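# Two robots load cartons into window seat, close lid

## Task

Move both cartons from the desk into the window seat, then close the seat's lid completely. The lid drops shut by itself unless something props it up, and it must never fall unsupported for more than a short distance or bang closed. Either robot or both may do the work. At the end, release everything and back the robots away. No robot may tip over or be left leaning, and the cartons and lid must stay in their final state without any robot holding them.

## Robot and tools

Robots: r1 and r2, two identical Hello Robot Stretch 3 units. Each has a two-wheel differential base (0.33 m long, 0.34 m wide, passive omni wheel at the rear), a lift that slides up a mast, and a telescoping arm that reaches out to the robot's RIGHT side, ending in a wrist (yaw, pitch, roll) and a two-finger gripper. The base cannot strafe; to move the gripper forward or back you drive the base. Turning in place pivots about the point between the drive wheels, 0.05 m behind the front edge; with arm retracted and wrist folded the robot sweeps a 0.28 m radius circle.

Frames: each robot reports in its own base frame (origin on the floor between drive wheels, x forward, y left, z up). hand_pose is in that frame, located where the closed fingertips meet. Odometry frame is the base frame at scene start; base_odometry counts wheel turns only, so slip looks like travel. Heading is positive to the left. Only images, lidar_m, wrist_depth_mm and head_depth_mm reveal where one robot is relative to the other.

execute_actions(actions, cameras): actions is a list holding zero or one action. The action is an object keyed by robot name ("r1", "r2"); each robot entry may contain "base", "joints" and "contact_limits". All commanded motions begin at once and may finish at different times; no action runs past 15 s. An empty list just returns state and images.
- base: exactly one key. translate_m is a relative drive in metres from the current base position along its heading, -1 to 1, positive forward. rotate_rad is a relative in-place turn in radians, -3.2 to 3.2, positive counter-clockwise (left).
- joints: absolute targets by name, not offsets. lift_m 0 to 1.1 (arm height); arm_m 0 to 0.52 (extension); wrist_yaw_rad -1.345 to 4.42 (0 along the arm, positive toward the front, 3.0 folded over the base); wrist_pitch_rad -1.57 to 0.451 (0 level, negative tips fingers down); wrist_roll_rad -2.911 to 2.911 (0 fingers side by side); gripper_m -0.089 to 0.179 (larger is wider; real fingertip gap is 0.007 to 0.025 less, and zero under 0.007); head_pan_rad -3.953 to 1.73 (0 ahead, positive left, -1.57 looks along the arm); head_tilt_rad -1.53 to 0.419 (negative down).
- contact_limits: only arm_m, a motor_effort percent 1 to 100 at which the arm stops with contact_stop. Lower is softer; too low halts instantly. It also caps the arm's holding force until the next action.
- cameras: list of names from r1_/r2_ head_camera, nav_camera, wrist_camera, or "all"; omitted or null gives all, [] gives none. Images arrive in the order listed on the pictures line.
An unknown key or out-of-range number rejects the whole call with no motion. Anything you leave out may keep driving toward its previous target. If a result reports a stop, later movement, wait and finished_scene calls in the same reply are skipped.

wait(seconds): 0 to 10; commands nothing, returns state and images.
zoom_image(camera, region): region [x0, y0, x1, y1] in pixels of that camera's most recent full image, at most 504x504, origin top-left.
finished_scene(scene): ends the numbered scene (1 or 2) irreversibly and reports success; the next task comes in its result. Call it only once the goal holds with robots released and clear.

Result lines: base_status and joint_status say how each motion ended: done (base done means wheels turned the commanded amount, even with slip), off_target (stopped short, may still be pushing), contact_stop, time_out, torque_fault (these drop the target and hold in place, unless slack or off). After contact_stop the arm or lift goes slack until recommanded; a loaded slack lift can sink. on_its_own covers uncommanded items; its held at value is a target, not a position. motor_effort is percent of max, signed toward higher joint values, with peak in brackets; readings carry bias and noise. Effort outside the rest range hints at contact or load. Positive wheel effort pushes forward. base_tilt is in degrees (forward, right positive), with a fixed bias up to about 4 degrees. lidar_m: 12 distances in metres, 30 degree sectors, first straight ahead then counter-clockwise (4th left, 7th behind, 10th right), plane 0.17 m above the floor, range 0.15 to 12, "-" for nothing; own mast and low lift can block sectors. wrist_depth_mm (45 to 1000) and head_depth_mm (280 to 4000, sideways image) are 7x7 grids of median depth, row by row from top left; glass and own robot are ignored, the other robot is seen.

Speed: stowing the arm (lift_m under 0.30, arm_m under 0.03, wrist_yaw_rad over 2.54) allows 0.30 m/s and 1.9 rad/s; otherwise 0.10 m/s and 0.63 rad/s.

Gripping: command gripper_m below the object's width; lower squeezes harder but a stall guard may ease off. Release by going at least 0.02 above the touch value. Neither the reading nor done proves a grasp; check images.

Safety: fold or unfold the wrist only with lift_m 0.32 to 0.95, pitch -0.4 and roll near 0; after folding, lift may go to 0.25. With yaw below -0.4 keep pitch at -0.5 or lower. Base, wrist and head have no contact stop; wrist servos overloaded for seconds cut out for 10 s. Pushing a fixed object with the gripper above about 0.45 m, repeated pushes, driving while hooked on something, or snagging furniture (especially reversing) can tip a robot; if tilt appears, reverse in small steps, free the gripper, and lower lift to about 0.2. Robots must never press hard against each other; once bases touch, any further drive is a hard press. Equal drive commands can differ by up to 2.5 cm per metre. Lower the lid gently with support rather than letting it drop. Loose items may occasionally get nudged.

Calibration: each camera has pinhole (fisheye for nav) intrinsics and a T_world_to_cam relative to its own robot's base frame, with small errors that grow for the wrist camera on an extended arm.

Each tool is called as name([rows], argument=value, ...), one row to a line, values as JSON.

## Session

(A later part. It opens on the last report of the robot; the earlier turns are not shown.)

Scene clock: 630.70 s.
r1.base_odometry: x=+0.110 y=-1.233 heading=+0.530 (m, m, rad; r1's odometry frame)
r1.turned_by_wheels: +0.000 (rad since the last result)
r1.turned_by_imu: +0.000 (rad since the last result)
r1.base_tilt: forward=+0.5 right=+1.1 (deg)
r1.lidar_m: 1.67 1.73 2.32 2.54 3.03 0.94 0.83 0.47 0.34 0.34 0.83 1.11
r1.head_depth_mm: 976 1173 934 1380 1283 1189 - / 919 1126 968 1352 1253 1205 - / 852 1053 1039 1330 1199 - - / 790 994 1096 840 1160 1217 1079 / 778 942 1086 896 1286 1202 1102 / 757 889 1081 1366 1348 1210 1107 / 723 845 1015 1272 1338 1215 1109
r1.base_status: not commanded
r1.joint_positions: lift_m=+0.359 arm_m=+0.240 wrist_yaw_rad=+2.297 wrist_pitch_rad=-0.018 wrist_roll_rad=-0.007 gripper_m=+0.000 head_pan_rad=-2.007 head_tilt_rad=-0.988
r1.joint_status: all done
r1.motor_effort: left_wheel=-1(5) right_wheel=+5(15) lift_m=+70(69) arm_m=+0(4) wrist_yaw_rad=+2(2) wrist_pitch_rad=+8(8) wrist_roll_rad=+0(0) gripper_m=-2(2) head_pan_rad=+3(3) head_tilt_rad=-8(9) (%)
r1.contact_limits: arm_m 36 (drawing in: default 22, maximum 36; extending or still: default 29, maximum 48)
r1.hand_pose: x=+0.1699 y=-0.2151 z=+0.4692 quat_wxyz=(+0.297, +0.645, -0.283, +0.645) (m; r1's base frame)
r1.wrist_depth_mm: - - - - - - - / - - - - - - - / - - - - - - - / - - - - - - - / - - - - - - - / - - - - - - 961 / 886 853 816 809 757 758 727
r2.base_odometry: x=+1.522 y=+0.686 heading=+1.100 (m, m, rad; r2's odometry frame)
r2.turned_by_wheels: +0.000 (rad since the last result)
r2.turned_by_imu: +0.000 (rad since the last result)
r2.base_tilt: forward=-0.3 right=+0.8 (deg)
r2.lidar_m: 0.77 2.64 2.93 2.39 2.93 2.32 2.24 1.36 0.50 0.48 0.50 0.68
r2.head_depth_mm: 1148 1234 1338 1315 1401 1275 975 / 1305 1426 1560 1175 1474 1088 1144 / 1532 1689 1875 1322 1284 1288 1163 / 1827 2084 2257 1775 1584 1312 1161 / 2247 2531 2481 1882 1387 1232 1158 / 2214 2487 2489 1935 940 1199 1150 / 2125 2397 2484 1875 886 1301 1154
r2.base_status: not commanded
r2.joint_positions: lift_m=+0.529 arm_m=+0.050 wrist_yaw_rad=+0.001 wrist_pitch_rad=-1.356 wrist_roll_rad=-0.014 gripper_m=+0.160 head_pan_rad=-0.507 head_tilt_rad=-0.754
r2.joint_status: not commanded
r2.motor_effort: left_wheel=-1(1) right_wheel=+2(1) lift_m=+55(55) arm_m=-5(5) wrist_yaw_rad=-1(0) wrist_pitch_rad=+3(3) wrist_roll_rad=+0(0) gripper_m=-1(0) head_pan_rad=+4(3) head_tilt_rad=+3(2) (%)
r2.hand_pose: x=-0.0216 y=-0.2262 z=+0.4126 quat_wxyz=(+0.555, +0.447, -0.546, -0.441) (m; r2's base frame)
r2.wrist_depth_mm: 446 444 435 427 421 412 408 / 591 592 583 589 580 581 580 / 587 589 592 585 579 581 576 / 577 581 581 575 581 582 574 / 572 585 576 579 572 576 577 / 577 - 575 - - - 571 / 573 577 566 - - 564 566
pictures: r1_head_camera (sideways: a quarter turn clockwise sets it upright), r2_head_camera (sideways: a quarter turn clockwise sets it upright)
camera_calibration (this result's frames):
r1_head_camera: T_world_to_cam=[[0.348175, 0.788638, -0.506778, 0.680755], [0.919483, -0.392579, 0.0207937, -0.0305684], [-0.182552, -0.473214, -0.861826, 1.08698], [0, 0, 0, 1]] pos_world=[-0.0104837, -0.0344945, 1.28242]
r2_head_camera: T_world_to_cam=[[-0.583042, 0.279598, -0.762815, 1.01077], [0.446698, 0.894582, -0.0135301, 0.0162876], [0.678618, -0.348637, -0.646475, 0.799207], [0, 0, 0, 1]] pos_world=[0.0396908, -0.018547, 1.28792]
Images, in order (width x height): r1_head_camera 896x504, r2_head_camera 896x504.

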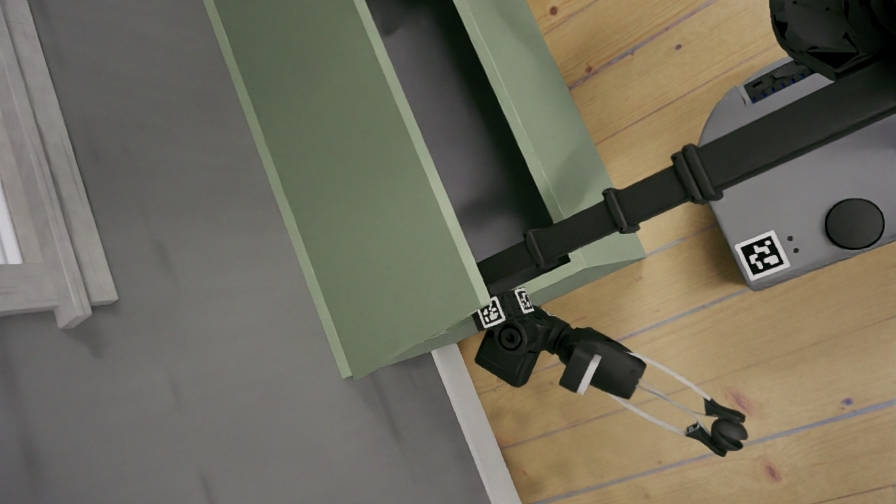

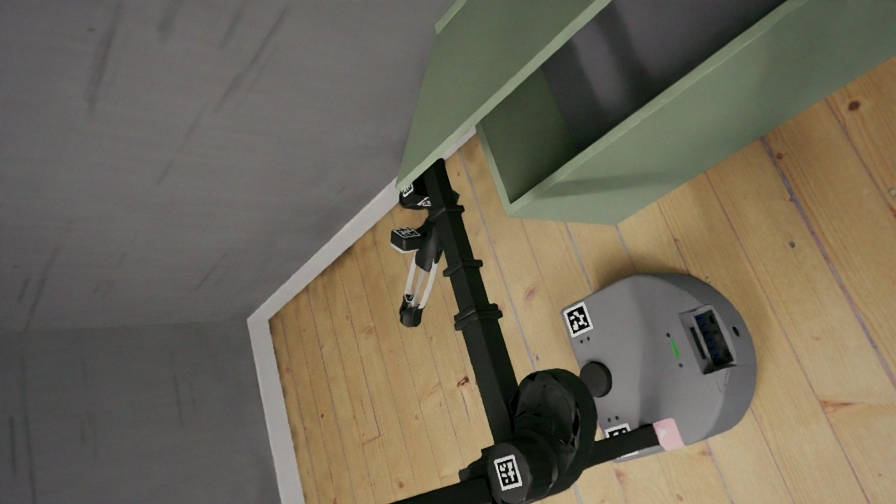

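execute_actions([
  {"r1":{"joints":{"lift_m":0.30,"arm_m":0.203},"contact_limits":{"arm_m":45}},"r2":{"base":{"translate_m":-0.1}}},
], cameras=[])

execute_actions([
  {"r1":{"joints":{"lift_m":0.217,"arm_m":0.183},"contact_limits":{"arm_m":45}},"r2":{"base":{"translate_m":-0.1}}},
], cameras=[])

execute_actions([
  {"r1":{"joints":{"arm_m":0.153},"contact_limits":{"arm_m":45}}},
], cameras=["r1_head_camera"])

execute_actions([
  {"r1":{"joints":{"lift_m":0.143}}},
], cameras=["r1_head_camera","r2_head_camera"])

Scene clock: 642.73 s.
r1.base_odometry: x=+0.110 y=-1.233 heading=+0.530 (m, m, rad; r1's odometry frame)
r1.turned_by_wheels: +0.000 (rad since the last result)
r1.turned_by_imu: +0.000 (rad since the last result)
r1.base_tilt: forward=+0.7 right=+1.1 (deg)
r1.lidar_m: 1.67 1.72 2.31 2.54 3.02 1.04 0.93 0.47 0.34 0.34 0.82 1.11
r1.head_depth_mm: 975 1191 1020 1027 1281 1186 - / 921 1125 1050 898 1250 1210 - / 856 1054 1093 882 1217 - - / 791 993 1118 880 1165 1215 1079 / 780 940 1098 994 1304 1191 1100 / 757 886 1077 1361 1326 1208 1107 / 720 846 1018 1272 1337 1220 1110
r1.base_status: not commanded
r1.joint_positions: lift_m=+0.299 arm_m=+0.203 wrist_yaw_rad=+2.297 wrist_pitch_rad=-0.018 wrist_roll_rad=-0.007 gripper_m=+0.000 head_pan_rad=-2.007 head_tilt_rad=-0.988
r1.joint_status: all done
r1.motor_effort: left_wheel=-1(2) right_wheel=+4(5) lift_m=+72(74) arm_m=-2(7) wrist_yaw_rad=+3(2) wrist_pitch_rad=+8(8) wrist_roll_rad=+0(0) gripper_m=-2(2) head_pan_rad=+3(3) head_tilt_rad=-8(8) (%)
r1.contact_limits: arm_m 36 (drawing in: default 22, maximum 36; extending or still: default 29, maximum 48)
r1.hand_pose: x=+0.1698 y=-0.1783 z=+0.4091 quat_wxyz=(+0.297, +0.645, -0.283, +0.645) (m; r1's base frame)
r1.wrist_depth_mm: - - - - - - - / - - - - - - - / - - - - - - - / - - - - - - - / - - - - - - - / - - 967 - 975 896 868 / 770 738 735 705 697 680 665
r2.base_odometry: x=+1.477 y=+0.597 heading=+1.100 (m, m, rad; r2's odometry frame)
r2.turned_by_wheels: +0.000 (rad since the last result)
r2.turned_by_imu: +0.000 (rad since the last result)
r2.base_tilt: forward=-0.3 right=+0.9 (deg)
r2.lidar_m: 0.88 2.75 2.93 2.42 2.48 2.22 2.14 1.36 0.50 0.48 0.50 0.68
r2.head_depth_mm: 1149 1228 1333 1323 970 1253 971 / 1315 1424 1566 1233 1082 1090 1139 / 1523 1685 1868 1257 1276 1296 1161 / 1833 2042 2278 1354 1503 1330 1161 / 2259 2577 2526 1758 1389 1298 1156 / 2317 2596 2477 1931 1322 1251 1153 / 2219 2481 2485 1916 1284 1307 1151
r2.base_status: done
r2.joint_positions: lift_m=+0.529 arm_m=+0.050 wrist_yaw_rad=+0.001 wrist_pitch_rad=-1.356 wrist_roll_rad=-0.014 gripper_m=+0.160 head_pan_rad=-0.507 head_tilt_rad=-0.754
r2.joint_status: not commanded
r2.motor_effort: left_wheel=-1(6) right_wheel=+2(3) lift_m=+55(55) arm_m=-5(5) wrist_yaw_rad=-1(0) wrist_pitch_rad=+3(3) wrist_roll_rad=-1(0) gripper_m=+0(1) head_pan_rad=+4(3) head_tilt_rad=+2(3) (%)
r2.hand_pose: x=-0.0216 y=-0.2262 z=+0.4126 quat_wxyz=(+0.555, +0.447, -0.546, -0.441) (m; r2's base frame)
r2.wrist_depth_mm: 452 442 436 425 422 411 436 / 590 585 591 586 594 585 584 / 582 582 586 587 582 584 588 / 581 588 581 586 573 583 579 / 583 581 579 575 572 579 568 / 578 - 572 - - - 572 / 566 570 571 - - 561 562
pictures: none
No camera images: the call's "cameras" was empty. Leave "cameras" out to get every camera's image.

Scene clock: 644.73 s.
r1.base_odometry: x=+0.110 y=-1.233 heading=+0.530 (m, m, rad; r1's odometry frame)
r1.turned_by_wheels: +0.000 (rad since the last result)
r1.turned_by_imu: +0.000 (rad since the last result)
r1.base_tilt: forward=+0.5 right=+1.2 (deg)
r1.lidar_m: 1.67 1.72 2.32 2.54 3.05 3.20 1.02 0.47 0.34 0.34 0.83 1.11
r1.head_depth_mm: 977 1201 1093 977 1287 1185 - / 920 1125 1112 951 1256 1207 - / 855 1057 1132 958 1072 1229 - / 792 997 1120 972 893 1209 1081 / 776 942 1102 1033 1326 1185 1103 / 758 890 1083 1368 1328 1205 1102 / 723 844 1014 1268 1338 1217 1109
r1.base_status: not commanded
r1.joint_positions: lift_m=+0.216 arm_m=+0.182 wrist_yaw_rad=+2.297 wrist_pitch_rad=-0.018 wrist_roll_rad=-0.007 gripper_m=+0.000 head_pan_rad=-2.007 head_tilt_rad=-0.988
r1.joint_status: all done
r1.motor_effort: left_wheel=-3(3) right_wheel=+7(8) lift_m=+71(71) arm_m=+5(2) wrist_yaw_rad=+2(1) wrist_pitch_rad=+8(8) wrist_roll_rad=+0(0) gripper_m=-2(2) head_pan_rad=+4(4) head_tilt_rad=-8(9) (%)
r1.contact_limits: arm_m 36 (drawing in: default 22, maximum 36; extending or still: default 29, maximum 48)
r1.hand_pose: x=+0.1698 y=-0.1576 z=+0.3262 quat_wxyz=(+0.297, +0.645, -0.283, +0.645) (m; r1's base frame)
r1.wrist_depth_mm: - - - - - - - / - - - - - - - / - - - - - - - / - - - - - - - / - - - - - - - / 844 836 809 - 789 728 689 / 641 617 605 592 553 562 541
r2.base_odometry: x=+1.432 y=+0.508 heading=+1.100 (m, m, rad; r2's odometry frame)
r2.turned_by_wheels: +0.000 (rad since the last result)
r2.turned_by_imu: -0.001 (rad since the last result)
r2.base_tilt: forward=-0.3 right=+0.9 (deg)
r2.lidar_m: 0.98 2.85 2.93 2.44 2.45 2.12 2.04 1.36 0.50 0.48 0.50 0.68
r2.head_depth_mm: 1149 1239 1333 1347 1059 907 971 / 1310 1421 1559 1324 1060 1063 1138 / 1522 1694 1881 1285 1224 1284 1166 / 1823 2081 2264 1382 1510 1341 1154 / 2278 2624 2487 1761 1469 1346 1157 / 2384 2707 2485 1930 1357 1312 1151 / 2309 2573 2485 1929 1343 1335 1158
r2.base_status: done
r2.joint_positions: lift_m=+0.529 arm_m=+0.050 wrist_yaw_rad=+0.001 wrist_pitch_rad=-1.356 wrist_roll_rad=-0.014 gripper_m=+0.160 head_pan_rad=-0.507 head_tilt_rad=-0.754
r2.joint_status: not commanded
r2.motor_effort: left_wheel=-1(7) right_wheel=+2(4) lift_m=+55(55) arm_m=-5(4) wrist_yaw_rad=-1(1) wrist_pitch_rad=+3(3) wrist_roll_rad=+0(0) gripper_m=+0(1) head_pan_rad=+4(3) head_tilt_rad=+2(2) (%)
r2.hand_pose: x=-0.0216 y=-0.2262 z=+0.4126 quat_wxyz=(+0.555, +0.447, -0.546, -0.441) (m; r2's base frame)
r2.wrist_depth_mm: 446 450 435 430 419 415 584 / 600 588 595 585 580 578 593 / 587 584 589 581 582 589 584 / 587 580 577 577 581 573 577 / 573 580 578 583 585 567 575 / 577 - 582 - - - 560 / 578 573 568 - - 564 560
pictures: none
No camera images: the call's "cameras" was empty. Leave "cameras" out to get every camera's image.

Scene clock: 645.93 s.
r1.base_odometry: x=+0.110 y=-1.233 heading=+0.530 (m, m, rad; r1's odometry frame)
r1.turned_by_wheels: +0.000 (rad since the last result)
r1.turned_by_imu: +0.000 (rad since the last result)
r1.base_tilt: forward=+0.6 right=+1.2 (deg)
r1.lidar_m: 1.67 1.73 2.32 2.54 3.04 3.21 1.03 0.47 0.34 0.34 0.83 1.11
r1.head_depth_mm: 974 1203 1093 975 1281 1185 - / 921 1134 1112 952 1252 1206 - / 855 1056 1136 962 1072 1226 - / 791 991 1131 971 884 1218 1079 / 777 939 1108 1038 1319 1186 1102 / 753 890 1081 1359 1329 1213 1093 / 723 844 1017 1274 1333 1211 1106
r1.base_status: not commanded
r1.joint_positions: lift_m=+0.216 arm_m=+0.154 wrist_yaw_rad=+2.297 wrist_pitch_rad=-0.018 wrist_roll_rad=-0.007 gripper_m=+0.000 head_pan_rad=-2.007 head_tilt_rad=-0.988
r1.joint_status: all done
r1.motor_effort: left_wheel=+1(2) right_wheel=+1(7) lift_m=+73(73) arm_m=-8(10) wrist_yaw_rad=+1(2) wrist_pitch_rad=+8(8) wrist_roll_rad=+0(0) gripper_m=-3(1) head_pan_rad=+3(3) head_tilt_rad=-8(8) (%)
r1.contact_limits: arm_m 36 (drawing in: default 22, maximum 36; extending or still: default 29, maximum 48)
r1.hand_pose: x=+0.1698 y=-0.1287 z=+0.3261 quat_wxyz=(+0.297, +0.645, -0.283, +0.645) (m; r1's base frame)
r1.wrist_depth_mm: - - - - - - - / - - - - - - - / - - - - - - - / - - - - - - - / - - - - - - - / 852 823 805 - 799 726 712 / 634 621 607 587 568 572 553
r2.base_odometry: x=+1.432 y=+0.508 heading=+1.100 (m, m, rad; r2's odometry frame)
r2.turned_by_wheels: +0.000 (rad since the last result)
r2.turned_by_imu: +0.000 (rad since the last result)
r2.base_tilt: forward=-0.4 right=+0.9 (deg)
r2.lidar_m: 0.98 2.84 2.93 2.44 2.45 2.12 2.04 1.36 0.50 0.48 0.50 0.68
r2.head_depth_mm: 1146 1234 1338 1348 1069 909 971 / 1308 1421 1562 1326 1054 1060 1135 / 1530 1679 1868 1298 1210 1291 1163 / 1834 2050 2259 1385 1495 1347 1169 / 2274 2652 2501 1772 1466 1337 1155 / 2408 2730 2520 1932 1356 1313 1155 / 2316 2588 2482 1926 1344 1326 1157
r2.base_status: not commanded
r2.joint_positions: lift_m=+0.529 arm_m=+0.050 wrist_yaw_rad=+0.001 wrist_pitch_rad=-1.356 wrist_roll_rad=-0.014 gripper_m=+0.160 head_pan_rad=-0.507 head_tilt_rad=-0.754
r2.joint_status: not commanded
r2.motor_effort: left_wheel=-1(1) right_wheel=+2(2) lift_m=+55(55) arm_m=-5(4) wrist_yaw_rad=+0(1) wrist_pitch_rad=+3(3) wrist_roll_rad=-1(1) gripper_m=+1(0) head_pan_rad=+4(3) head_tilt_rad=+2(2) (%)
r2.hand_pose: x=-0.0216 y=-0.2262 z=+0.4126 quat_wxyz=(+0.555, +0.447, -0.546, -0.441) (m; r2's base frame)
r2.wrist_depth_mm: 450 439 432 428 420 414 585 / 596 590 590 580 591 594 579 / 598 584 579 589 586 588 580 / 585 583 589 583 582 580 578 / 579 586 578 575 579 574 572 / 577 - 571 - - - 575 / 567 572 573 - - 572 563
pictures: r1_head_camera (sideways: a quarter turn clockwise sets it upright)
camera_calibration (this result's frames):
r1_head_camera: T_world_to_cam=[[0.348174, 0.78864, -0.506775, 0.680752], [0.919484, -0.392578, 0.0207938, -0.0305686], [-0.18255, -0.473212, -0.861827, 1.08699], [0, 0, 0, 1]] pos_world=[-0.0104836, -0.0344945, 1.28242]
Images, in order (width x height): r1_head_camera 896x504.

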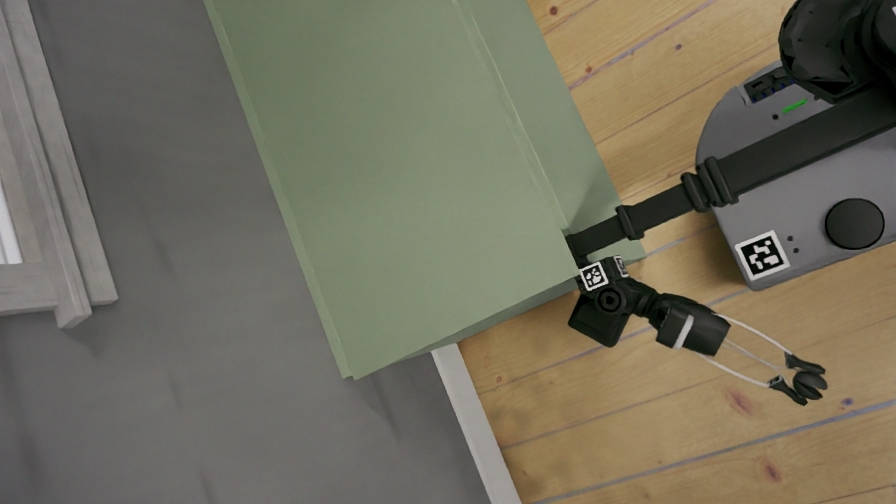

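Scene clock: 647.43 s.
r1.base_odometry: x=+0.110 y=-1.233 heading=+0.530 (m, m, rad; r1's odometry frame)
r1.turned_by_wheels: +0.000 (rad since the last result)
r1.turned_by_imu: +0.000 (rad since the last result)
r1.base_tilt: forward=+0.6 right=+1.0 (deg)
r1.lidar_m: 1.67 1.72 2.32 2.54 3.05 3.19 1.02 0.47 0.34 0.34 0.83 1.11
r1.head_depth_mm: 975 1212 1141 1026 1286 1187 - / 918 1124 1145 1018 1258 1205 - / 856 1056 1147 1021 1082 1225 - / 789 994 1137 1022 951 1214 1081 / 777 938 1116 1066 1317 1178 1104 / 755 891 1080 1369 1329 1202 1101 / 723 845 1014 1274 1336 1216 1105
r1.base_status: not commanded
r1.joint_positions: lift_m=+0.142 arm_m=+0.153 wrist_yaw_rad=+2.297 wrist_pitch_rad=-0.018 wrist_roll_rad=-0.007 gripper_m=+0.000 head_pan_rad=-2.007 head_tilt_rad=-0.988
r1.joint_status: all done
r1.motor_effort: left_wheel=-1(1) right_wheel=+3(4) lift_m=+70(71) arm_m=+2(8) wrist_yaw_rad=+3(1) wrist_pitch_rad=+8(8) wrist_roll_rad=+0(0) gripper_m=-1(2) head_pan_rad=+3(3) head_tilt_rad=-9(9) (%)
r1.hand_pose: x=+0.1698 y=-0.1278 z=+0.2522 quat_wxyz=(+0.297, +0.645, -0.283, +0.645) (m; r1's base frame)
r1.wrist_depth_mm: - - - - - - - / - - - - - - - / - - - - - - - / - - - - - - - / - - 969 - 952 828 799 / 700 680 655 - 644 598 592 / 513 509 497 480 467 460 448
r2.base_odometry: x=+1.432 y=+0.508 heading=+1.100 (m, m, rad; r2's odometry frame)
r2.turned_by_wheels: +0.000 (rad since the last result)
r2.turned_by_imu: +0.000 (rad since the last result)
r2.base_tilt: forward=-0.3 right=+0.9 (deg)
r2.lidar_m: 0.98 2.84 2.93 2.44 2.45 2.11 2.04 1.36 0.50 0.48 0.50 0.68
r2.head_depth_mm: 1149 1238 1338 1359 1120 945 959 / 1313 1417 1560 1367 1121 1065 1138 / 1530 1680 1876 1371 1210 1285 1162 / 1831 2043 2253 1492 1512 1336 1160 / 2271 2646 2501 1943 1463 1331 1154 / 2382 2715 2505 1945 1344 1313 1154 / 2311 2578 2509 1926 1306 1329 1151
r2.base_status: not commanded
r2.joint_positions: lift_m=+0.529 arm_m=+0.050 wrist_yaw_rad=+0.001 wrist_pitch_rad=-1.356 wrist_roll_rad=-0.014 gripper_m=+0.160 head_pan_rad=-0.507 head_tilt_rad=-0.754
r2.joint_status: not commanded
r2.motor_effort: left_wheel=-1(1) right_wheel=+2(2) lift_m=+55(55) arm_m=-4(5) wrist_yaw_rad=+0(0) wrist_pitch_rad=+3(3) wrist_roll_rad=-1(0) gripper_m=+1(1) head_pan_rad=+4(3) head_tilt_rad=+2(2) (%)
r2.hand_pose: x=-0.0216 y=-0.2262 z=+0.4126 quat_wxyz=(+0.555, +0.447, -0.546, -0.441) (m; r2's base frame)
r2.wrist_depth_mm: 447 444 438 425 417 416 591 / 585 590 587 585 590 582 587 / 592 588 588 581 586 574 580 / 582 580 583 586 572 585 581 / 591 573 583 576 573 578 573 / 574 - 573 - - - 569 / 574 571 567 - - 564 573
pictures: r1_head_camera (sideways: a quarter turn clockwise sets it upright), r2_head_camera (sideways: a quarter turn clockwise sets it upright)
camera_calibration (this result's frames):
r1_head_camera: T_world_to_cam=[[0.348174, 0.78864, -0.506775, 0.680752], [0.919484, -0.392578, 0.0207938, -0.0305686], [-0.18255, -0.473212, -0.861827, 1.08699], [0, 0, 0, 1]] pos_world=[-0.0104836, -0.0344945, 1.28242]
r2_head_camera: T_world_to_cam=[[-0.58275, 0.279434, -0.763098, 1.01114], [0.446702, 0.89458, -0.0135493, 0.0163127], [0.678866, -0.348773, -0.646141, 0.798771], [0, 0, 0, 1]] pos_world=[0.0396962, -0.0185499, 1.28794]
Images, in order (width x height): r1_head_camera 896x504, r2_head_camera 896x504.

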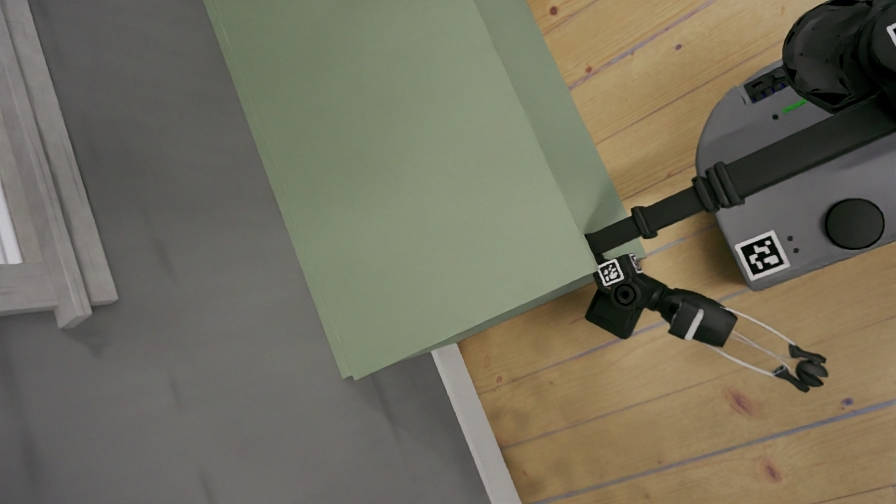

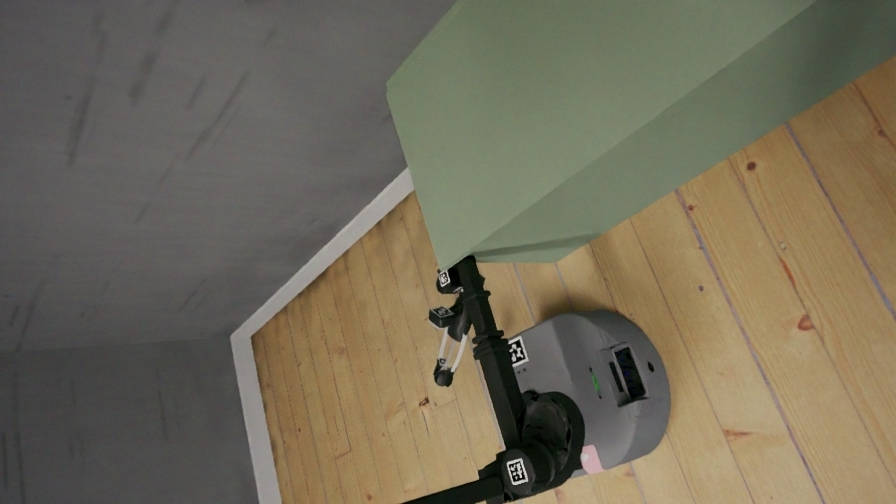

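execute_actions([
  {"r1":{"joints":{"lift_m":0.125}}},
], cameras=[])

execute_actions([
  {"r1":{"base":{"translate_m":0.5},"joints":{"arm_m":0.06,"wrist_yaw_rad":1.8}},"r2":{"base":{"translate_m":-0.5},"joints":{"arm_m":0}}},
], cameras=["r2_head_camera"])

finished_scene(scene=1)

Scene clock: 654.53 s.
r1.base_odometry: x=+0.110 y=-1.233 heading=+0.530 (m, m, rad; r1's odometry frame)
r1.turned_by_wheels: +0.000 (rad since the last result)
r1.turned_by_imu: +0.000 (rad since the last result)
r1.base_tilt: forward=+0.7 right=+1.1 (deg)
r1.lidar_m: 1.67 1.71 2.32 2.54 3.05 3.21 1.02 0.47 0.34 0.34 0.83 1.11
r1.head_depth_mm: 976 1205 1138 1031 1283 1183 - / 920 1126 1145 1020 1257 1205 - / 856 1059 1149 1020 1077 1226 - / 793 1000 1136 1026 954 1211 1077 / 777 943 1121 1065 1324 1188 1100 / 755 888 1080 1361 1333 1208 1108 / 724 846 1017 1271 1340 1213 1110
r1.base_status: not commanded
r1.joint_positions: lift_m=+0.125 arm_m=+0.153 wrist_yaw_rad=+2.297 wrist_pitch_rad=-0.018 wrist_roll_rad=-0.007 gripper_m=+0.000 head_pan_rad=-2.007 head_tilt_rad=-0.988
r1.joint_status: all done
r1.motor_effort: left_wheel=+0(1) right_wheel=+1(3) lift_m=+32(68) arm_m=+2(3) wrist_yaw_rad=+2(2) wrist_pitch_rad=+9(8) wrist_roll_rad=+0(0) gripper_m=-2(1) head_pan_rad=+3(4) head_tilt_rad=-9(8) (%)
r1.hand_pose: x=+0.1698 y=-0.1278 z=+0.2354 quat_wxyz=(+0.297, +0.645, -0.283, +0.645) (m; r1's base frame)
r1.wrist_depth_mm: - - - - - - - / - - - - - - - / - - - - - - - / - - - - - - - / - 938 907 - 894 791 763 / 665 627 615 - 604 567 545 / 486 478 470 449 439 438 425
r2.base_odometry: x=+1.432 y=+0.508 heading=+1.100 (m, m, rad; r2's odometry frame)
r2.turned_by_wheels: +0.000 (rad since the last result)
r2.turned_by_imu: +0.000 (rad since the last result)
r2.base_tilt: forward=-0.3 right=+0.9 (deg)
r2.lidar_m: 0.98 2.84 2.93 2.43 2.44 2.11 2.04 1.36 0.50 0.48 0.50 0.68
r2.head_depth_mm: 1146 1232 1328 1351 1118 943 963 / 1313 1417 1561 1369 1117 1060 1138 / 1523 1685 1872 1367 1210 1285 1161 / 1828 2044 2256 1435 1511 1333 1159 / 2294 2630 2486 1762 1463 1336 1155 / 2402 2693 2482 1935 1325 1313 1162 / 2303 2569 2493 1937 1304 1328 1152
r2.base_status: not commanded
r2.joint_positions: lift_m=+0.529 arm_m=+0.050 wrist_yaw_rad=+0.001 wrist_pitch_rad=-1.356 wrist_roll_rad=-0.014 gripper_m=+0.160 head_pan_rad=-0.507 head_tilt_rad=-0.754
r2.joint_status: not commanded
r2.motor_effort: left_wheel=-1(1) right_wheel=+2(2) lift_m=+55(56) arm_m=-5(5) wrist_yaw_rad=+0(0) wrist_pitch_rad=+3(3) wrist_roll_rad=+0(1) gripper_m=+1(1) head_pan_rad=+3(3) head_tilt_rad=+2(2) (%)
r2.hand_pose: x=-0.0216 y=-0.2262 z=+0.4126 quat_wxyz=(+0.555, +0.447, -0.546, -0.441) (m; r2's base frame)
r2.wrist_depth_mm: 447 440 433 428 420 416 585 / 594 588 591 588 587 585 586 / 595 591 582 582 590 591 588 / 586 594 586 588 577 582 575 / 583 582 588 585 576 581 581 / 575 - 568 - - - 569 / 570 569 571 - - 570 563
pictures: none
No camera images: the call's "cameras" was empty. Leave "cameras" out to get every camera's image.

Scene clock: 660.73 s.
r1.base_odometry: x=+0.541 y=-0.980 heading=+0.530 (m, m, rad; r1's odometry frame)
r1.turned_by_wheels: +0.000 (rad since the last result)
r1.turned_by_imu: +0.001 (rad since the last result)
r1.base_tilt: forward=+0.5 right=+1.2 (deg)
r1.lidar_m: 1.17 1.21 1.63 2.93 3.05 3.72 1.35 0.66 0.81 0.79 0.81 1.10
r1.head_depth_mm: 959 1187 1142 1193 1299 1188 - / 906 1106 1263 1413 1300 1205 - / 858 1043 1312 1461 1311 1227 - / 817 986 1217 1445 1321 - 1081 / 779 925 1135 1407 1324 1223 1102 / 743 878 1062 1358 1331 1208 1095 / 711 832 1003 1252 1329 1208 1107
r1.base_status: done
r1.joint_positions: lift_m=+0.125 arm_m=+0.060 wrist_yaw_rad=+1.803 wrist_pitch_rad=-0.018 wrist_roll_rad=-0.007 gripper_m=+0.000 head_pan_rad=-2.007 head_tilt_rad=-0.988
r1.joint_status: all done
r1.motor_effort: left_wheel=+0(3) right_wheel=+1(9) lift_m=+32(32) arm_m=-5(3) wrist_yaw_rad=-3(5) wrist_pitch_rad=+8(8) wrist_roll_rad=+0(0) gripper_m=-2(2) head_pan_rad=+4(3) head_tilt_rad=-8(8) (%)
r1.hand_pose: x=+0.2276 y=-0.1466 z=+0.2354 quat_wxyz=(+0.446, +0.556, -0.432, +0.553) (m; r1's base frame)
r1.wrist_depth_mm: - - - - 931 914 866 / - - - - - 953 885 / - - - - - 938 914 / - - - - - - 928 / - 958 914 942 883 810 779 / 659 628 626 - 604 556 550 / 486 475 472 453 441 437 429
r2.base_odometry: x=+1.205 y=+0.062 heading=+1.100 (m, m, rad; r2's odometry frame)
r2.turned_by_wheels: +0.000 (rad since the last result)
r2.turned_by_imu: -0.003 (rad since the last result)
r2.base_tilt: forward=-0.4 right=+0.9 (deg)
r2.lidar_m: 2.04 3.38 2.60 2.36 2.19 1.59 1.54 1.37 0.99 0.90 0.54 0.68
r2.head_depth_mm: 1137 1217 1336 1347 1125 949 1121 / 1301 1392 1557 1372 1114 1063 1137 / 1509 1672 1703 1364 1211 1291 1160 / 1821 2031 1757 1433 1517 1342 1156 / 2262 2622 2498 1790 1590 1336 1156 / 2820 3115 2381 1928 1570 1331 1157 / 2759 2996 2092 1928 1575 1333 1154
r2.base_status: done
r2.joint_positions: lift_m=+0.529 arm_m=+0.000 wrist_yaw_rad=+0.001 wrist_pitch_rad=-1.356 wrist_roll_rad=-0.014 gripper_m=+0.160 head_pan_rad=-0.507 head_tilt_rad=-0.754
r2.joint_status: all done
r2.motor_effort: left_wheel=-1(7) right_wheel=+1(4) lift_m=+55(55) arm_m=-5(6) wrist_yaw_rad=+0(0) wrist_pitch_rad=+3(3) wrist_roll_rad=+0(0) gripper_m=+0(0) head_pan_rad=+3(4) head_tilt_rad=+2(2) (%)
r2.hand_pose: x=-0.0216 y=-0.1762 z=+0.4126 quat_wxyz=(+0.555, +0.447, -0.546, -0.441) (m; r2's base frame)
r2.wrist_depth_mm: 542 544 585 595 585 587 589 / 592 593 598 583 577 588 588 / 596 593 584 596 576 589 575 / 585 589 582 578 577 582 576 / 586 587 578 - 575 583 569 / 578 - 567 - - - 573 / 569 575 571 - - 570 570
pictures: r2_head_camera (sideways: a quarter turn clockwise sets it upright)
camera_calibration (this result's frames):
r2_head_camera: T_world_to_cam=[[-0.582712, 0.279409, -0.763136, 1.01119], [0.446697, 0.894582, -0.0135519, 0.0163161], [0.678902, -0.348788, -0.646095, 0.798711], [0, 0, 0, 1]] pos_world=[0.0396971, -0.0185501, 1.28794]
Images, in order (width x height): r2_head_camera 896x504.

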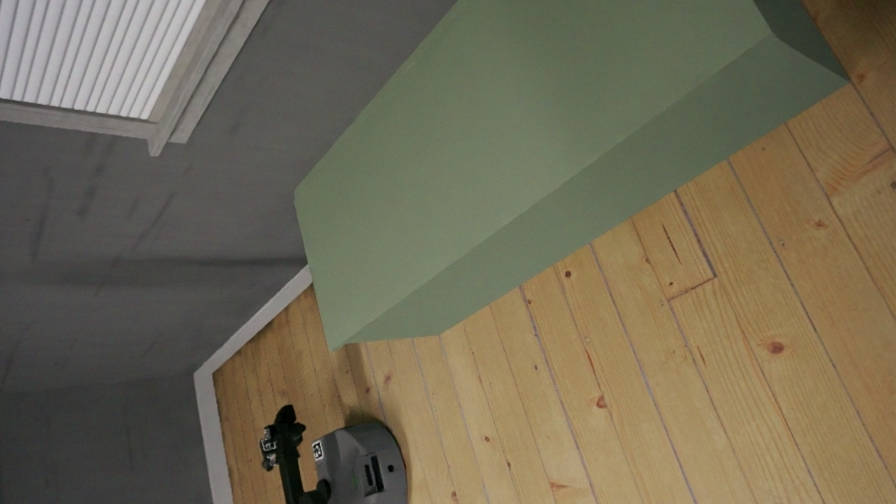

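The scene is finished: the task was done.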